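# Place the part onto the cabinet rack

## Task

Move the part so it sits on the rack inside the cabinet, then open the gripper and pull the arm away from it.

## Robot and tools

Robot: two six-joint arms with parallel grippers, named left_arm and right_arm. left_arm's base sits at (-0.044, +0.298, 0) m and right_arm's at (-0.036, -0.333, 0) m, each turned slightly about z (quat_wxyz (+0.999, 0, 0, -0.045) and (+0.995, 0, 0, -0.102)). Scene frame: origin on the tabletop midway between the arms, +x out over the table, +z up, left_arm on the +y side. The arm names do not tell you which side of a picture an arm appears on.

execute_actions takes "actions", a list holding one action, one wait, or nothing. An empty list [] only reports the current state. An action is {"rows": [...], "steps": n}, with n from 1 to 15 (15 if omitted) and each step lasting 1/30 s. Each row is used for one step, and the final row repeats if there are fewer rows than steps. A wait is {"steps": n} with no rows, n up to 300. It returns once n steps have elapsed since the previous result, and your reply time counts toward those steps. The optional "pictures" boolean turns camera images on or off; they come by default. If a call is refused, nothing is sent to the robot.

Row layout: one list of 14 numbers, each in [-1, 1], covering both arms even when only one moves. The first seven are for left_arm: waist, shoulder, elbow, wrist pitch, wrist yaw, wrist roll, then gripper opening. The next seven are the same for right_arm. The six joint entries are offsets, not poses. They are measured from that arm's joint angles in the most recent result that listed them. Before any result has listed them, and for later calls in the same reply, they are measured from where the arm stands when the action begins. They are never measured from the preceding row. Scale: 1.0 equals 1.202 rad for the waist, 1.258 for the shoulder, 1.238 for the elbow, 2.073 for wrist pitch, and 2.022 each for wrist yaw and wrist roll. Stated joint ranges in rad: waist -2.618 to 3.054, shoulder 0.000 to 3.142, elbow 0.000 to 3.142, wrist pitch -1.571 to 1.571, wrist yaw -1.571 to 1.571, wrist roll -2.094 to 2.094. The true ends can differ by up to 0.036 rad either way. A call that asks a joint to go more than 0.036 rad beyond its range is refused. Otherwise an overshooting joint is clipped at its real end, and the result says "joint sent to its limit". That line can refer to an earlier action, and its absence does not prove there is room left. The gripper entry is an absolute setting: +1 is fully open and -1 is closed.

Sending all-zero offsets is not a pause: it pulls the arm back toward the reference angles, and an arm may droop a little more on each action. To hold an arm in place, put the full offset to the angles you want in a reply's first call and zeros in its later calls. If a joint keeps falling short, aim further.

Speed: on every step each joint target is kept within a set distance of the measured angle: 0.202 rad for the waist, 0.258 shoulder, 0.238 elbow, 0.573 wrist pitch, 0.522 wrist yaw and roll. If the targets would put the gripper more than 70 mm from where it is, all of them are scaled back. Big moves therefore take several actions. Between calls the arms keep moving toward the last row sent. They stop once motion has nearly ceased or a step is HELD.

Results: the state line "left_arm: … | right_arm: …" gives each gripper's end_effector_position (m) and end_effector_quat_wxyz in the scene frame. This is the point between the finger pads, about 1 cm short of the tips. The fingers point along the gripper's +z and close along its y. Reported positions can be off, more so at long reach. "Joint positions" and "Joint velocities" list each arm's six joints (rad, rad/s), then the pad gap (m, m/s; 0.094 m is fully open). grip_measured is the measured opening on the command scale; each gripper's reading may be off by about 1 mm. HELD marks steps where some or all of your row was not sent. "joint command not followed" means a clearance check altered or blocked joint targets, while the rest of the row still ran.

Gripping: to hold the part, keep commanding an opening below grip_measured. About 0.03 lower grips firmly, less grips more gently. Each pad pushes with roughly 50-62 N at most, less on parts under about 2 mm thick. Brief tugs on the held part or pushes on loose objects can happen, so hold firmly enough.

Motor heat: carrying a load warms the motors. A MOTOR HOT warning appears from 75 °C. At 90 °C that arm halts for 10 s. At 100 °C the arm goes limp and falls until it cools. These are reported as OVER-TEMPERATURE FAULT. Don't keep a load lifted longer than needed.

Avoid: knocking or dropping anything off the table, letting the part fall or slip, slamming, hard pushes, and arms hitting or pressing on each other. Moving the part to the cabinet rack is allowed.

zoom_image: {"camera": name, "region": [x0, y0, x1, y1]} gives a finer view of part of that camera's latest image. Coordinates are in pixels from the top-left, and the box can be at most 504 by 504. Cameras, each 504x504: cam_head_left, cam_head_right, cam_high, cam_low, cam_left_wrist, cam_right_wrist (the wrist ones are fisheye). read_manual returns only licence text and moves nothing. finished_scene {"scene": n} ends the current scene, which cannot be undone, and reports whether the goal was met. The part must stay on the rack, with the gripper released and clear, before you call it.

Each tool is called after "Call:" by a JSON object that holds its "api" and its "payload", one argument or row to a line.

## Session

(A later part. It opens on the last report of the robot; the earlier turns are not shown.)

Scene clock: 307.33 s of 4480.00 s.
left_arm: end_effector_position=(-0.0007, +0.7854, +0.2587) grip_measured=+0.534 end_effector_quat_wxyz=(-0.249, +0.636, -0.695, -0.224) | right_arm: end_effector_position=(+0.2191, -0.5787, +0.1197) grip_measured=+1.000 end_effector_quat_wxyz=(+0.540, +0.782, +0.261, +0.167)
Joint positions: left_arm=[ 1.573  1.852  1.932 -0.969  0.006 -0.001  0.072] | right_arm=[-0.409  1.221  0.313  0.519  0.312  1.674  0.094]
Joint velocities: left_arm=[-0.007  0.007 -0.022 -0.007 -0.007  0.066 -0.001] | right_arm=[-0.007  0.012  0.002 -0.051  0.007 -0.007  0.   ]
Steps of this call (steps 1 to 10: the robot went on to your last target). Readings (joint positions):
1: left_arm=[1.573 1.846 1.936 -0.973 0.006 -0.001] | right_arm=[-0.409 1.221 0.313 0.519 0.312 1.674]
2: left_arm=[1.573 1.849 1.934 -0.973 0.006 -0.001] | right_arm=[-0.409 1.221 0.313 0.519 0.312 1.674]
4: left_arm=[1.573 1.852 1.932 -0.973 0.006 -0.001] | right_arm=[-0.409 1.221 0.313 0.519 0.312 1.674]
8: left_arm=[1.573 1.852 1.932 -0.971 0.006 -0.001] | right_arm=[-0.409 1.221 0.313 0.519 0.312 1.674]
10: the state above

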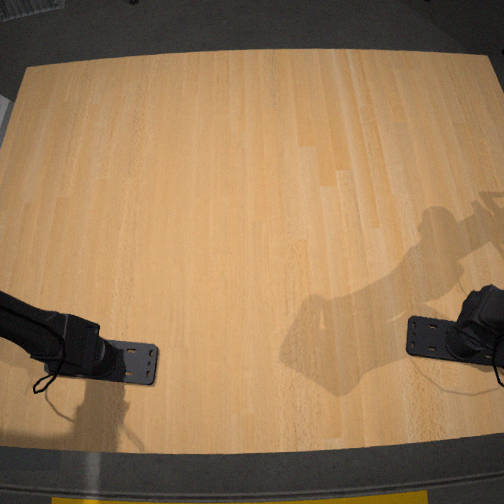

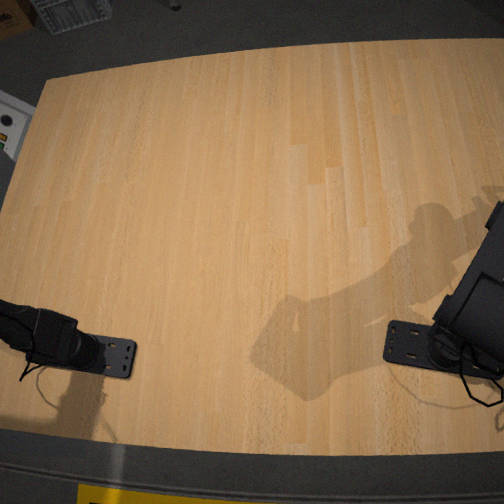

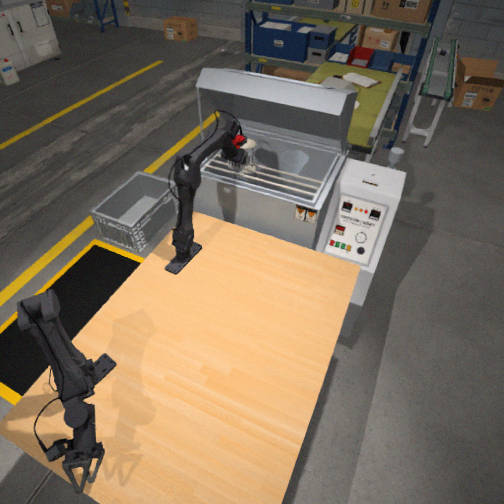

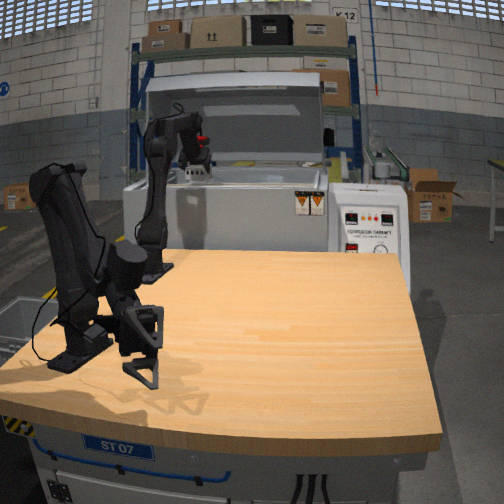

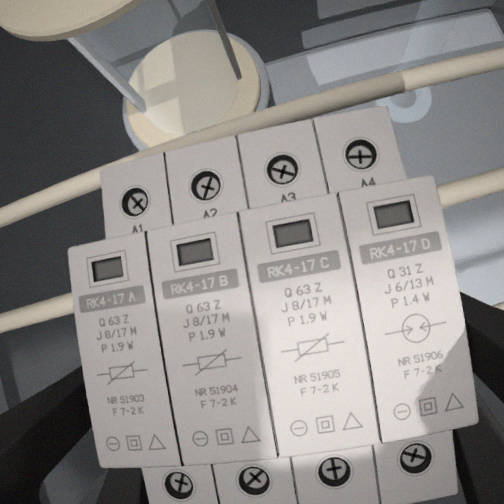

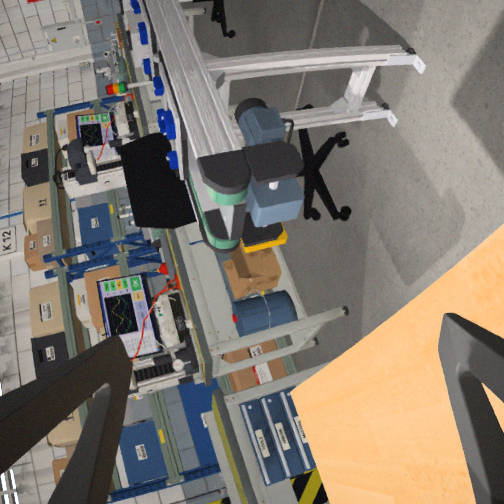

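Call:
{"api": "execute_actions", "payload": {
  "actions": [
    {"rows":[[0,-0.022,0.01,0.042,0,0,0.49,0,0,0,0,0,0,1],[0,-0.022,0.006,0.046,0,0,0.49,0,0,0,0,0,0,1],[0,-0.022,0.001,0.05,0,0,0.49,0,0,0,0,0,0,1],[0,-0.022,-0.004,0.054,0,0,0.49,0,0,0,0,0,0,1],[0,-0.022,-0.008,0.057,0,0,0.49,0,0,0,0,0,0,1],[0,-0.022,-0.013,0.06,0,0,0.49,0,0,0,0,0,0,1],[0,-0.022,-0.017,0.063,0,0,0.49,0,0,0,0,0,0,1],[0,-0.022,-0.022,0.066,0,0,0.49,0,0,0,0,0,0,1],[0,-0.022,-0.026,0.069,0,0,0.49,0,0,0,0,0,0,1],[0,-0.022,-0.031,0.072,0,0,0.49,0,0,0,0,0,0,1],[0,-0.022,-0.035,0.075,0,0,0.49,0,0,0,0,0,0,1],[0,-0.022,-0.04,0.075,0,0,0.49,0,0,0,0,0,0,1],[0,-0.022,-0.044,0.075,0,0,0.49,0,0,0,0,0,0,1],[0,-0.022,-0.048,0.075,0,0,0.49,0,0,0,0,0,0,1],[0,-0.022,-0.052,0.075,0,0,0.49,0,0,0,0,0,0,1]],"steps":15}
  ],
  "pictures": false
}}

Call:
{"api": "execute_actions", "payload": {
  "actions": [
    {"steps":10}
  ]
}}

Scene clock: 323.00 s of 4480.00 s.
left_arm: end_effector_position=(-0.0003, +0.7900, +0.2418) grip_measured=+0.534 end_effector_quat_wxyz=(-0.248, +0.636, -0.696, -0.223) | right_arm: end_effector_position=(+0.2191, -0.5787, +0.1197) grip_measured=+1.000 end_effector_quat_wxyz=(+0.540, +0.782, +0.261, +0.167)
Joint positions: left_arm=[ 1.573  1.852  1.863 -0.902  0.006 -0.001  0.072] | right_arm=[-0.409  1.221  0.313  0.519  0.312  1.674  0.094]
Joint velocities: left_arm=[-0.007  0.002 -0.134  0.139 -0.037  0.007  0.001] | right_arm=[-0.017  0.007 -0.027 -0.007 -0.066 -0.007  0.   ]
Steps of this call (steps 1 to 15: the robot went on to your last target; steps 16 to 90: nothing new was sent; then 12.17 s passed at rest; steps 91 to 105: all 15 steps of this action). Readings (joint positions):
91: left_arm=[1.573 1.852 1.932 -0.967 0.006 -0.001] | right_arm=[-0.409 1.221 0.313 0.519 0.312 1.674]
92: left_arm=[1.573 1.852 1.932 -0.966 0.006 -0.001] | right_arm=[-0.409 1.221 0.313 0.519 0.312 1.674]
94: left_arm=[1.573 1.852 1.927 -0.955 0.006 -0.001] | right_arm=[-0.409 1.221 0.313 0.519 0.312 1.674]
98: left_arm=[1.573 1.852 1.904 -0.931 0.006 -0.001] | right_arm=[-0.409 1.221 0.313 0.519 0.312 1.674]
105: the state above

Scene clock: 323.33 s of 4480.00 s.
left_arm: end_effector_position=(-0.0003, +0.7901, +0.2389) grip_measured=+0.534 end_effector_quat_wxyz=(-0.247, +0.636, -0.696, -0.223) | right_arm: end_effector_position=(+0.2191, -0.5787, +0.1197) grip_measured=+1.000 end_effector_quat_wxyz=(+0.540, +0.782, +0.261, +0.167)
Joint positions: left_arm=[ 1.573  1.852  1.853 -0.894  0.006 -0.001  0.072] | right_arm=[-0.409  1.221  0.313  0.519  0.312  1.674  0.094]
Joint velocities: left_arm=[-0.012 -0.017  0.017 -0.095 -0.066  0.037  0.   ] | right_arm=[-0.027 -0.002  0.007  0.051 -0.066 -0.022  0.   ]
Steps of this call (steps 1 to 10: the robot went on to your last target). Readings (joint positions):
1: left_arm=[1.573 1.852 1.859 -0.900 0.006 -0.001] | right_arm=[-0.409 1.221 0.313 0.519 0.312 1.674]
2: left_arm=[1.573 1.852 1.856 -0.899 0.006 -0.001] | right_arm=[-0.409 1.221 0.313 0.519 0.312 1.674]
4: left_arm=[1.573 1.852 1.853 -0.899 0.006 -0.001] | right_arm=[-0.409 1.221 0.313 0.519 0.312 1.674]
8: left_arm=[1.573 1.852 1.853 -0.895 0.006 -0.001] | right_arm=[-0.409 1.221 0.313 0.519 0.312 1.674]
10: the state above

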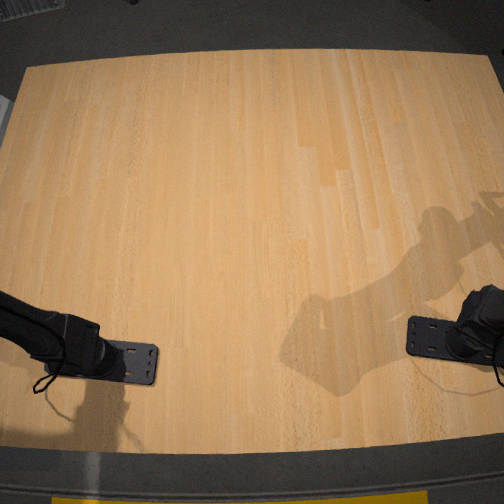

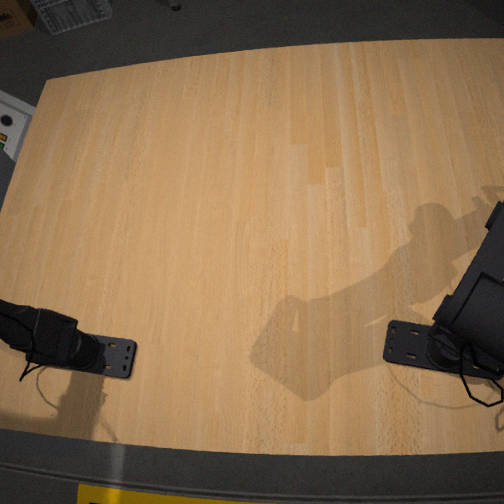

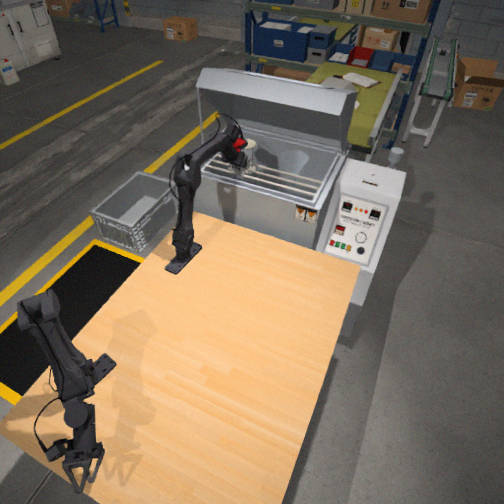

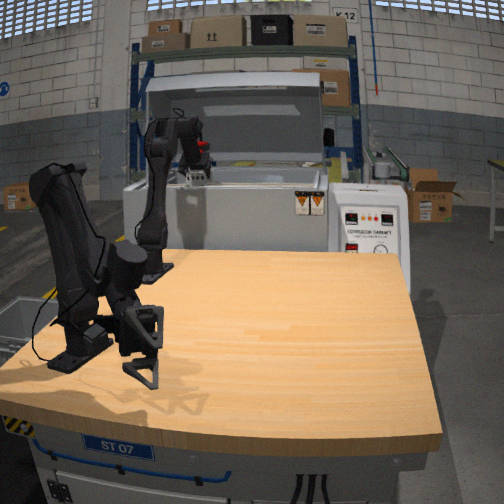

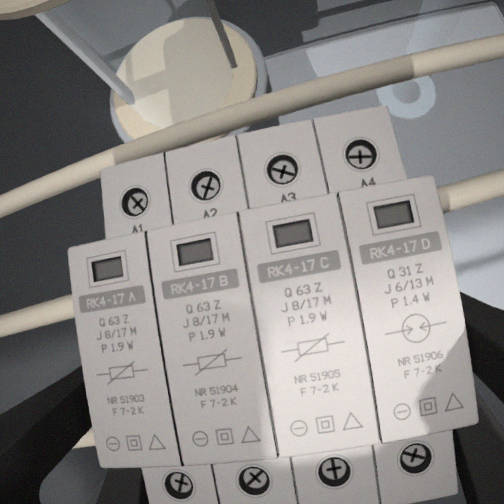

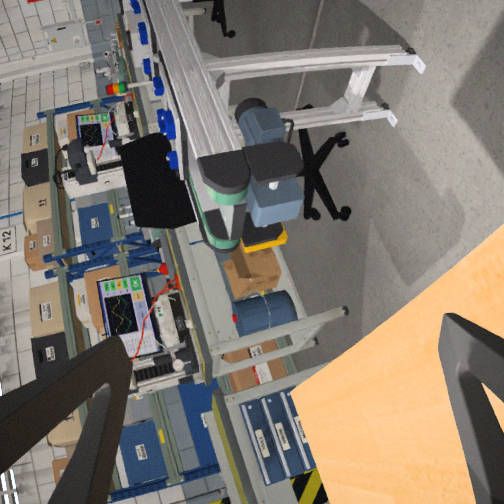

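Call:
{"api": "execute_actions", "payload": {
  "actions": [
    {"rows":[[0,-0.022,0.009,0.041,0,0,0.49,0,0,0,0,0,0,1],[0,-0.022,0.006,0.043,0,0,0.49,0,0,0,0,0,0,1],[0,-0.022,0.003,0.045,0,0,0.49,0,0,0,0,0,0,1],[0,-0.022,0,0.047,0,0,0.49,0,0,0,0,0,0,1],[0,-0.022,-0.003,0.049,0,0,0.49,0,0,0,0,0,0,1],[0,-0.022,-0.006,0.051,0,0,0.49,0,0,0,0,0,0,1],[0,-0.022,-0.009,0.053,0,0,0.49,0,0,0,0,0,0,1],[0,-0.022,-0.012,0.055,0,0,0.49,0,0,0,0,0,0,1],[0,-0.022,-0.015,0.057,0,0,0.49,0,0,0,0,0,0,1],[0,-0.022,-0.018,0.059,0,0,0.49,0,0,0,0,0,0,1],[0,-0.022,-0.021,0.06,0,0,0.49,0,0,0,0,0,0,1],[0,-0.022,-0.024,0.06,0,0,0.49,0,0,0,0,0,0,1]],"steps":15}
  ],
  "pictures": false
}}

Call:
{"api": "execute_actions", "payload": {
  "actions": [
    {"steps":8}
  ]
}}

Scene clock: 334.37 s of 4480.00 s.
left_arm: end_effector_position=(+0.0002, +0.7950, +0.2326) grip_measured=+0.534 end_effector_quat_wxyz=(-0.252, +0.635, -0.694, -0.227) | right_arm: end_effector_position=(+0.2191, -0.5787, +0.1197) grip_measured=+1.000 end_effector_quat_wxyz=(+0.540, +0.782, +0.261, +0.167)
Joint positions: left_arm=[ 1.573  1.852  1.818 -0.844  0.006 -0.001  0.072] | right_arm=[-0.409  1.221  0.313  0.519  0.312  1.674  0.094]
Joint velocities: left_arm=[-0.017  0.007 -0.017  0.051 -0.007  0.007  0.   ] | right_arm=[-0.017  0.027 -0.007 -0.007 -0.037  0.051  0.   ]
Steps of this call (steps 1 to 30: the robot went on to your last target; steps 31 to 90: nothing new was sent; then 7.53 s passed at rest; steps 91 to 105: all 15 steps of this action). Readings (joint positions):
91: left_arm=[1.573 1.852 1.853 -0.892 0.006 -0.001] | right_arm=[-0.409 1.221 0.313 0.519 0.312 1.674]
92: left_arm=[1.573 1.852 1.853 -0.891 0.006 -0.001] | right_arm=[-0.409 1.221 0.313 0.519 0.312 1.674]
94: left_arm=[1.573 1.852 1.849 -0.884 0.006 -0.001] | right_arm=[-0.409 1.221 0.313 0.519 0.312 1.674]
98: left_arm=[1.573 1.852 1.833 -0.870 0.006 -0.001] | right_arm=[-0.409 1.221 0.313 0.519 0.312 1.674]
105: the state above

Scene clock: 334.63 s of 4480.00 s.
left_arm: end_effector_position=(+0.0002, +0.7956, +0.2326) grip_measured=+0.534 end_effector_quat_wxyz=(-0.253, +0.634, -0.694, -0.228) | right_arm: end_effector_position=(+0.2191, -0.5787, +0.1197) grip_measured=+1.000 end_effector_quat_wxyz=(+0.540, +0.782, +0.261, +0.167)
Joint positions: left_arm=[ 1.573  1.852  1.816 -0.839  0.006 -0.001  0.072] | right_arm=[-0.409  1.221  0.313  0.519  0.312  1.674  0.094]
Joint velocities: left_arm=[-0.002 -0.012 -0.012 -0.022 -0.051  0.037 -0.   ] | right_arm=[0.007 0.002 0.017 0.081 0.022 0.007 0.   ]
Steps of this call (steps 1 to 8: the robot went on to your last target). Readings (joint positions):
1: left_arm=[1.573 1.852 1.817 -0.842 0.006 -0.001] | right_arm=[-0.409 1.221 0.313 0.519 0.312 1.674]
2: left_arm=[1.573 1.852 1.817 -0.841 0.006 -0.001] | right_arm=[-0.409 1.221 0.313 0.519 0.312 1.674]
4: left_arm=[1.573 1.852 1.816 -0.840 0.006 -0.001] | right_arm=[-0.409 1.221 0.313 0.519 0.312 1.674]
8: the state above

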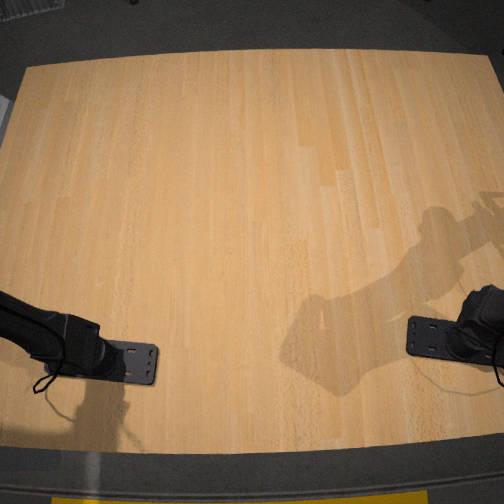

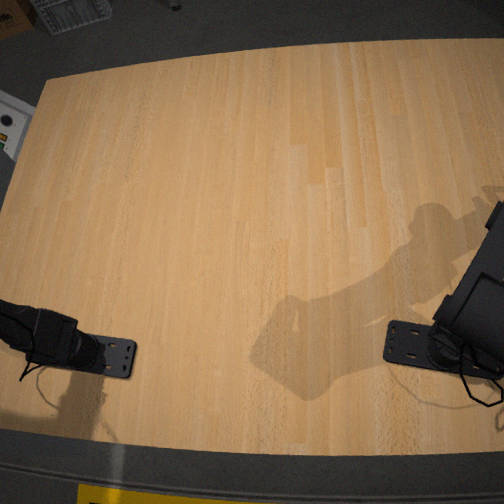

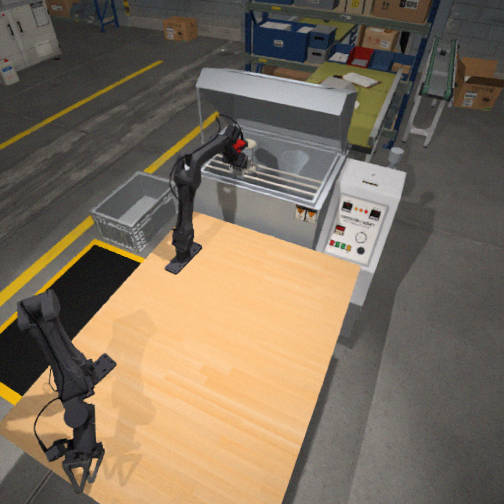

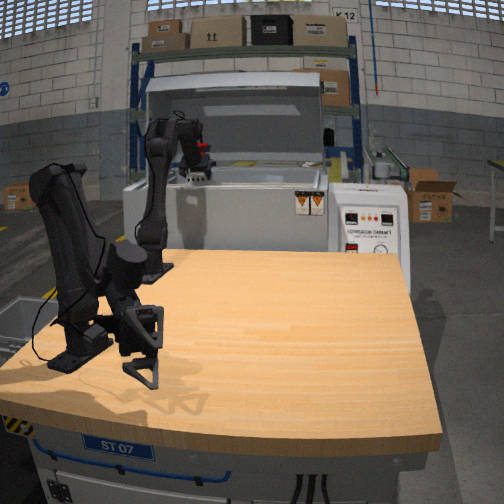

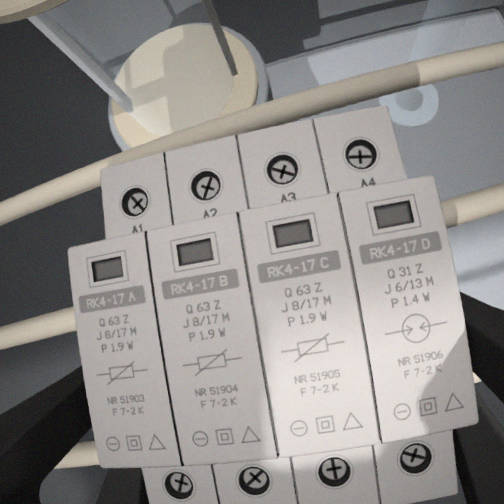

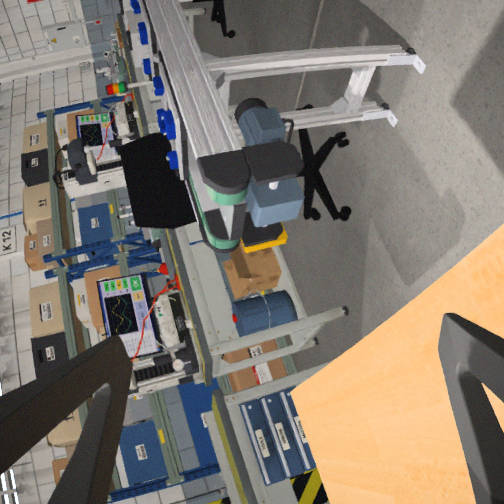

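Call:
{"api": "execute_actions", "payload": {
  "actions": [
    {"rows":[[0,-0.021,0.005,0.031,0,0,0.49,0,0,0,0,0,0,1],[0,-0.02,0.005,0.028,0,0,0.49,0,0,0,0,0,0,1],[0,-0.018,0.005,0.025,0,0,0.49,0,0,0,0,0,0,1],[0,-0.017,0.005,0.022,0,0,0.49,0,0,0,0,0,0,1],[0,-0.015,0.005,0.019,0,0,0.49,0,0,0,0,0,0,1],[0,-0.014,0.005,0.016,0,0,0.49,0,0,0,0,0,0,1],[0,-0.012,0.005,0.013,0,0,0.49,0,0,0,0,0,0,1],[0,-0.011,0.005,0.01,0,0,0.49,0,0,0,0,0,0,1],[0,-0.009,0.005,0.007,0,0,0.49,0,0,0,0,0,0,1],[0,-0.008,0.005,0.004,0,0,0.49,0,0,0,0,0,0,1]],"steps":15}
  ]
}}

Scene clock: 341.77 s of 4480.00 s.
left_arm: end_effector_position=(+0.0002, +0.7952, +0.2323) grip_measured=+0.534 end_effector_quat_wxyz=(-0.253, +0.635, -0.694, -0.227) | right_arm: end_effector_position=(+0.2191, -0.5787, +0.1197) grip_measured=+1.000 end_effector_quat_wxyz=(+0.540, +0.782, +0.261, +0.167)
Joint positions: left_arm=[ 1.573  1.852  1.816 -0.841  0.006 -0.001  0.072] | right_arm=[-0.409  1.221  0.313  0.519  0.312  1.674  0.094]
Joint velocities: left_arm=[-0.017  0.012  0.002  0.051  0.022  0.066 -0.   ] | right_arm=[-0.012 -0.017 -0.032  0.051 -0.022  0.051  0.   ]
Steps of this call (steps 1 to 15: the robot went on to your last target; steps 16 to 90: nothing new was sent; then 3.63 s passed at rest; steps 91 to 105: all 15 steps of this action). Readings (joint positions):
91: left_arm=[1.573 1.852 1.816 -0.839 0.006 -0.001] | right_arm=[-0.409 1.221 0.313 0.519 0.312 1.674]
92: left_arm=[1.573 1.852 1.816 -0.839 0.006 -0.001] | right_arm=[-0.409 1.221 0.313 0.519 0.312 1.674]
94: left_arm=[1.573 1.852 1.816 -0.839 0.006 -0.001] | right_arm=[-0.409 1.221 0.313 0.519 0.312 1.674]
98: left_arm=[1.573 1.852 1.816 -0.840 0.006 -0.001] | right_arm=[-0.409 1.221 0.313 0.519 0.312 1.674]
105: the state above

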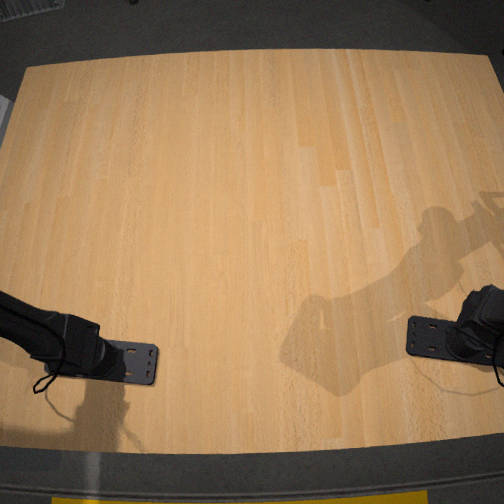

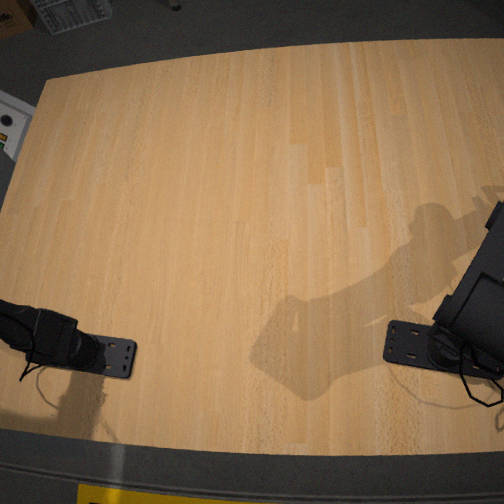

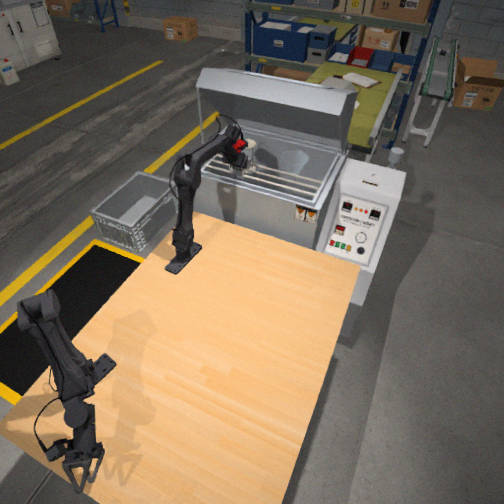

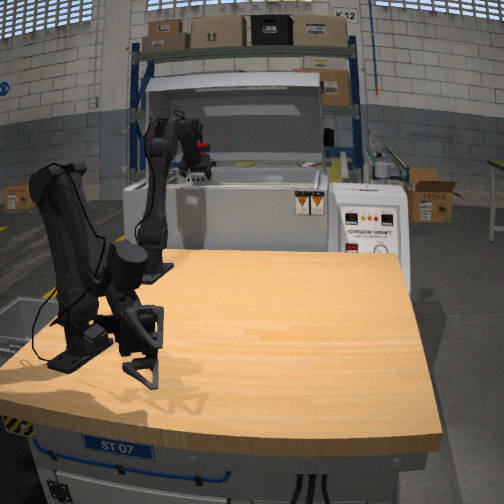

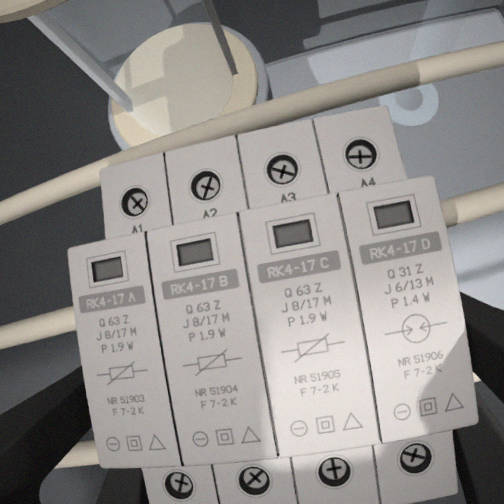

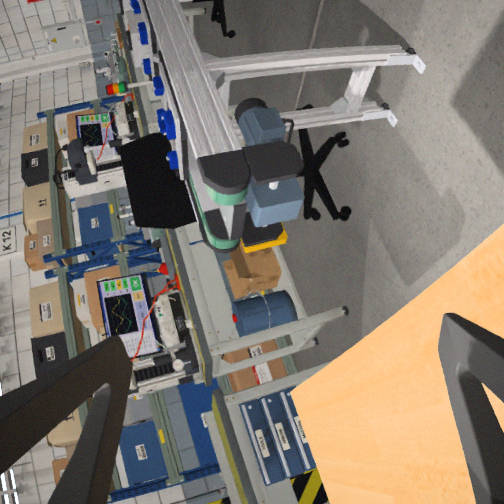

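Call:
{"api": "execute_actions", "payload": {
  "actions": [
    {"rows":[[0,-0.008,0.005,0.004,0,0,0.52,0,0,0,0,0,0,1],[0,-0.008,0.005,0.004,0,0,0.55,0,0,0,0,0,0,1],[0,-0.008,0.005,0.004,0,0,0.6,0,0,0,0,0,0,1],[0,-0.008,0.005,0.004,0,0,0.7,0,0,0,0,0,0,1],[0,-0.008,0.005,0.004,0,0,0.8,0,0,0,0,0,0,1],[0,-0.008,0.005,0.004,0,0,0.9,0,0,0,0,0,0,1],[0,-0.008,0.005,0.004,0,0,1,0,0,0,0,0,0,1]],"steps":10}
  ],
  "pictures": false
}}

Call:
{"api": "execute_actions", "payload": {
  "actions": [
    {"rows":[[0,-0.015,0.01,0.005,0,0,1,0,0,0,0,0,0,1],[0,-0.025,0.01,0.005,0,0,1,0,0,0,0,0,0,1],[0,-0.037,0.01,0.005,0,0,1,0,0,0,0,0,0,1],[0,-0.051,0.01,0.005,0,0,1,0,0,0,0,0,0,1],[0,-0.066,0.01,0.005,0,0,1,0,0,0,0,0,0,1],[0,-0.082,0.01,0.005,0,0,1,0,0,0,0,0,0,1],[0,-0.098,0.01,0.005,0,0,1,0,0,0,0,0,0,1],[0,-0.115,0.01,0.005,0,0,1,0,0,0,0,0,0,1],[0,-0.132,0.01,0.005,0,0,1,0,0,0,0,0,0,1],[0,-0.15,0.01,0.005,0,0,1,0,0,0,0,0,0,1],[0,-0.168,0.01,0.005,0,0,1,0,0,0,0,0,0,1],[0,-0.186,0.01,0.005,0,0,1,0,0,0,0,0,0,1],[0,-0.206,0.01,0.005,0,0,1,0,0,0,0,0,0,1],[0,-0.226,0.01,0.005,0,0,1,0,0,0,0,0,0,1],[0,-0.246,0.01,0.005,0,0,1,0,0,0,0,0,0,1]],"steps":15}
  ],
  "pictures": false
}}

Call:
{"api": "execute_actions", "payload": {
  "actions": [
    {"rows":[[-0.005,-0.075,0,0,0,0,1,0,0,0,0,0,0,1],[-0.015,-0.097,-0.012,0,0,0,1,0,0,0,0,0,0,1],[-0.03,-0.119,-0.026,0,0,0,1,0,0,0,0,0,0,1],[-0.05,-0.141,-0.042,0,0,0,1,0,0,0,0,0,0,1],[-0.075,-0.163,-0.058,0,0,0,1,0,0,0,0,0,0,1],[-0.1,-0.185,-0.074,0,0,0,1,0,0,0,0,0,0,1],[-0.125,-0.207,-0.09,0,0,0,1,0,0,0,0,0,0,1],[-0.15,-0.229,-0.106,0,0,0,1,0,0,0,0,0,0,1],[-0.175,-0.251,-0.122,0,0,0,1,0,0,0,0,0,0,1],[-0.2,-0.273,-0.138,0,0,0,1,0,0,0,0,0,0,1],[-0.225,-0.295,-0.154,0,0,0,1,0,0,0,0,0,0,1],[-0.25,-0.317,-0.17,0,0,0,1,0,0,0,0,0,0,1],[-0.275,-0.339,-0.186,0,0,0,1,0,0,0,0,0,0,1],[-0.3,-0.361,-0.202,0,0,0,1,0,0,0,0,0,0,1],[-0.325,-0.383,-0.218,0,0,0,1,0,0,0,0,0,0,1]],"steps":15}
  ],
  "pictures": false
}}

Call:
{"api": "execute_actions", "payload": {
  "actions": [
    {"rows":[[-0.083,-0.07,-0.045,0,0,0,1,0,0,0,0,0,0,1],[-0.108,-0.088,-0.061,0,0,0,1,0,0,0,0,0,0,1],[-0.133,-0.104,-0.077,0,0,0,1,0,0,0,0,0,0,1],[-0.158,-0.118,-0.093,0,0,0,1,0,0,0,0,0,0,1],[-0.183,-0.13,-0.109,0,0,0,1,0,0,0,0,0,0,1],[-0.208,-0.14,-0.125,0,0,0,1,0,0,0,0,0,0,1],[-0.233,-0.148,-0.141,0,0,0,1,0,0,0,0,0,0,1],[-0.255,-0.154,-0.155,0,0,0,1,0,0,0,0,0,0,1],[-0.274,-0.158,-0.167,0,0,0,1,0,0,0,0,0,0,1],[-0.29,-0.16,-0.177,0,0,0,1,0,0,0,0,0,0,1],[-0.302,-0.16,-0.185,0,0,0,1,0,0,0,0,0,0,1],[-0.31,-0.16,-0.19,0,0,0,1,0,0,0,0,0,0,1]],"steps":15}
  ]
}}

Scene clock: 364.30 s of 4480.00 s.
left_arm: end_effector_position=(+0.0002, +0.7953, +0.2324) grip_measured=+1.000 end_effector_quat_wxyz=(-0.253, +0.635, -0.694, -0.228) | right_arm: end_effector_position=(+0.2191, -0.5787, +0.1197) grip_measured=+1.000 end_effector_quat_wxyz=(+0.540, +0.782, +0.261, +0.167)
Joint positions: left_arm=[ 1.573  1.852  1.816 -0.84   0.006 -0.001  0.094] | right_arm=[-0.409  1.221  0.313  0.519  0.312  1.674  0.094]
Joint velocities: left_arm=[-0.012 -0.002  0.007  0.051  0.022 -0.037  0.   ] | right_arm=[-0.007 -0.002 -0.002  0.007  0.051  0.051  0.   ]
Steps of this call (steps 1 to 15: the robot went on to your last target; steps 16 to 90: nothing new was sent; then 19.20 s passed at rest; steps 91 to 100: all 10 steps of this action). Readings (joint positions):
91: left_arm=[1.573 1.852 1.816 -0.841 0.006 -0.001] | right_arm=[-0.409 1.221 0.313 0.519 0.312 1.674]
92: left_arm=[1.573 1.852 1.816 -0.841 0.006 -0.001] | right_arm=[-0.409 1.221 0.313 0.519 0.312 1.674]
94: left_arm=[1.573 1.852 1.816 -0.841 0.006 -0.001] | right_arm=[-0.409 1.221 0.313 0.519 0.312 1.674]
98: left_arm=[1.573 1.852 1.816 -0.841 0.006 -0.001] | right_arm=[-0.409 1.221 0.313 0.519 0.312 1.674]
100: the state above

Scene clock: 364.80 s of 4480.00 s.
left_arm: end_effector_position=(-0.0035, +0.7526, +0.3491) grip_measured=+1.000 end_effector_quat_wxyz=(-0.339, +0.600, -0.656, -0.307) | right_arm: end_effector_position=(+0.2191, -0.5787, +0.1197) grip_measured=+1.000 end_effector_quat_wxyz=(+0.540, +0.782, +0.261, +0.167)
Joint positions: left_arm=[ 1.573  1.6    1.816 -0.836  0.006 -0.001  0.094] | right_arm=[-0.409  1.221  0.313  0.519  0.312  1.674  0.094]
Joint velocities: left_arm=[-0.002 -0.75  -0.017 -0.007 -0.007 -0.022  0.   ] | right_arm=[-0.002 -0.002  0.012  0.037  0.007 -0.037  0.   ]
Steps of this call (steps 1 to 15: all 15 steps of this action). Readings (joint positions):
1: left_arm=[1.573 1.852 1.816 -0.840 0.006 -0.001] | right_arm=[-0.409 1.221 0.313 0.519 0.312 1.674]
2: left_arm=[1.573 1.852 1.816 -0.840 0.006 -0.001] | right_arm=[-0.409 1.221 0.313 0.519 0.312 1.674]
4: left_arm=[1.573 1.845 1.816 -0.840 0.006 -0.001] | right_arm=[-0.409 1.221 0.313 0.519 0.312 1.674]
8: left_arm=[1.573 1.786 1.816 -0.840 0.006 -0.001] | right_arm=[-0.409 1.221 0.313 0.519 0.312 1.674]
15: the state above

Scene clock: 365.30 s of 4480.00 s.
left_arm: end_effector_position=(+0.1004, +0.6155, +0.4117) grip_measured=+1.000 end_effector_quat_wxyz=(+0.457, -0.454, +0.707, +0.292) | right_arm: end_effector_position=(+0.2191, -0.5787, +0.1197) grip_measured=+1.000 end_effector_quat_wxyz=(+0.540, +0.782, +0.261, +0.167)
Joint positions: left_arm=[ 1.235  1.183  1.585 -0.827  0.006 -0.001  0.094] | right_arm=[-0.409  1.221  0.313  0.519  0.312  1.674  0.094]
Joint velocities: left_arm=[-0.828 -0.725 -0.579 -0.066  0.007  0.022  0.   ] | right_arm=[-0.012 -0.017 -0.002 -0.022  0.037  0.051  0.   ]
Steps of this call (steps 1 to 15: all 15 steps of this action). Readings (joint positions):
1: left_arm=[1.573 1.572 1.816 -0.836 0.006 -0.001] | right_arm=[-0.409 1.221 0.313 0.519 0.312 1.674]
2: left_arm=[1.572 1.545 1.815 -0.836 0.006 -0.001] | right_arm=[-0.409 1.221 0.313 0.519 0.312 1.674]
4: left_arm=[1.557 1.484 1.801 -0.831 0.003 -0.001] | right_arm=[-0.409 1.221 0.313 0.519 0.312 1.674]
8: left_arm=[1.450 1.361 1.733 -0.826 0.001 -0.001] | right_arm=[-0.409 1.221 0.313 0.519 0.312 1.674]
15: the state above

Scene clock: 365.80 s of 4480.00 s.
left_arm: end_effector_position=(+0.1736, +0.5128, +0.3719) grip_measured=+1.000 end_effector_quat_wxyz=(+0.488, -0.322, +0.787, +0.197) | right_arm: end_effector_position=(+0.2191, -0.5787, +0.1197) grip_measured=+1.000 end_effector_quat_wxyz=(+0.540, +0.782, +0.261, +0.167)
Joint positions: left_arm=[ 0.871  0.99   1.354 -0.825  0.008 -0.001  0.094] | right_arm=[-0.409  1.221  0.313  0.519  0.312  1.674  0.094]
Joint velocities: left_arm=[-0.017  0.027 -0.085 -0.022  0.037  0.037  0.   ] | right_arm=[ 0.002 -0.022 -0.002  0.007 -0.037 -0.051  0.   ]
Steps of this call (steps 1 to 15: all 15 steps of this action). Readings (joint positions):
1: left_arm=[1.202 1.157 1.565 -0.827 0.004 -0.001] | right_arm=[-0.409 1.221 0.313 0.519 0.312 1.674]
2: left_arm=[1.167 1.132 1.546 -0.826 0.005 -0.001] | right_arm=[-0.409 1.221 0.313 0.519 0.312 1.674]
4: left_arm=[1.099 1.083 1.510 -0.826 0.006 -0.001] | right_arm=[-0.409 1.221 0.313 0.519 0.312 1.674]
8: left_arm=[0.979 1.009 1.439 -0.823 0.007 -0.001] | right_arm=[-0.409 1.221 0.313 0.519 0.312 1.674]
15: the state above

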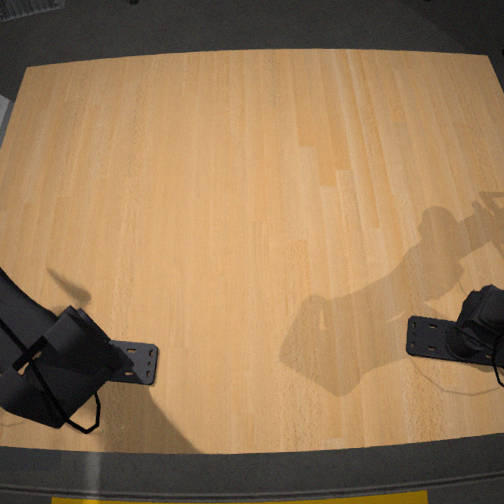

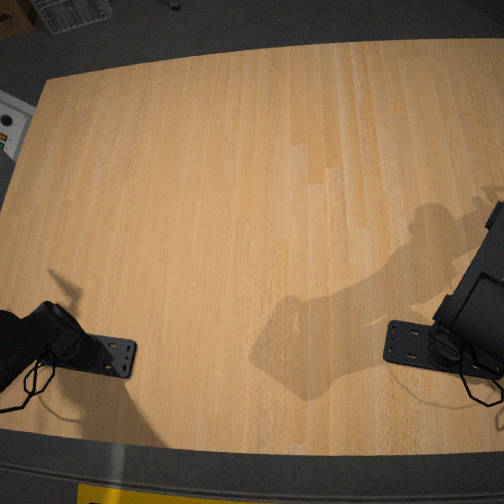

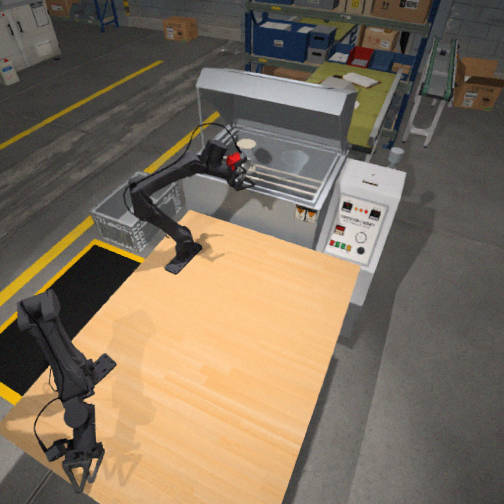

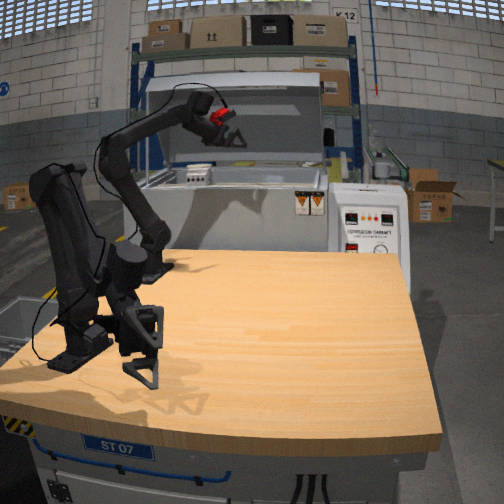

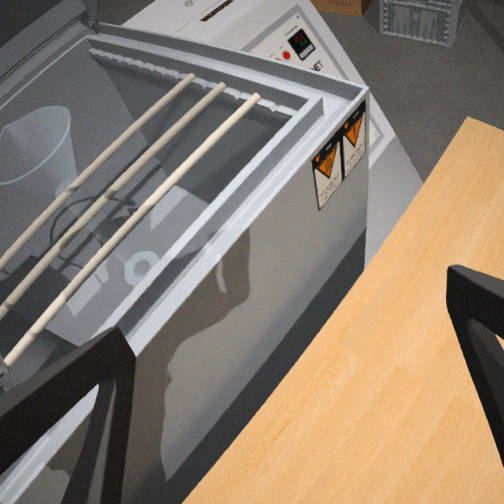

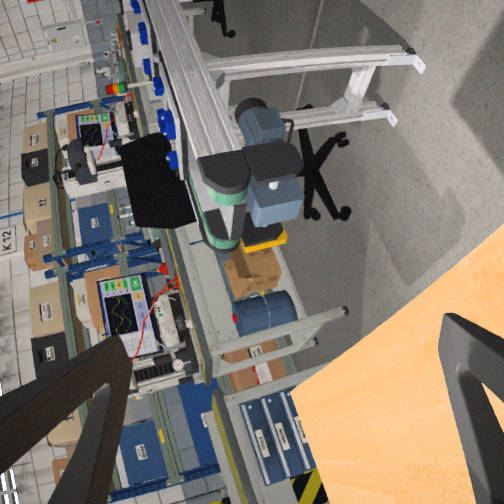

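Call:
{"api": "zoom_image", "payload": {
  "camera": "cam_low",
  "region": [150, 140, 260, 210]
}}

Region (150, 140, 260, 210) of cam_low's 504x504 image, scaled by 4.582, with more detail than that image has; it fills the top 321 rows of this view, and the rest is white.

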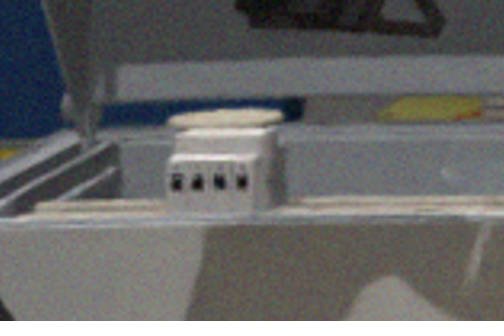

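The part sits level on the rack and the arm is clear.

Call:
{"api": "finished_scene", "payload": {
  "scene": 1
}}

The scene is finished: the task was done.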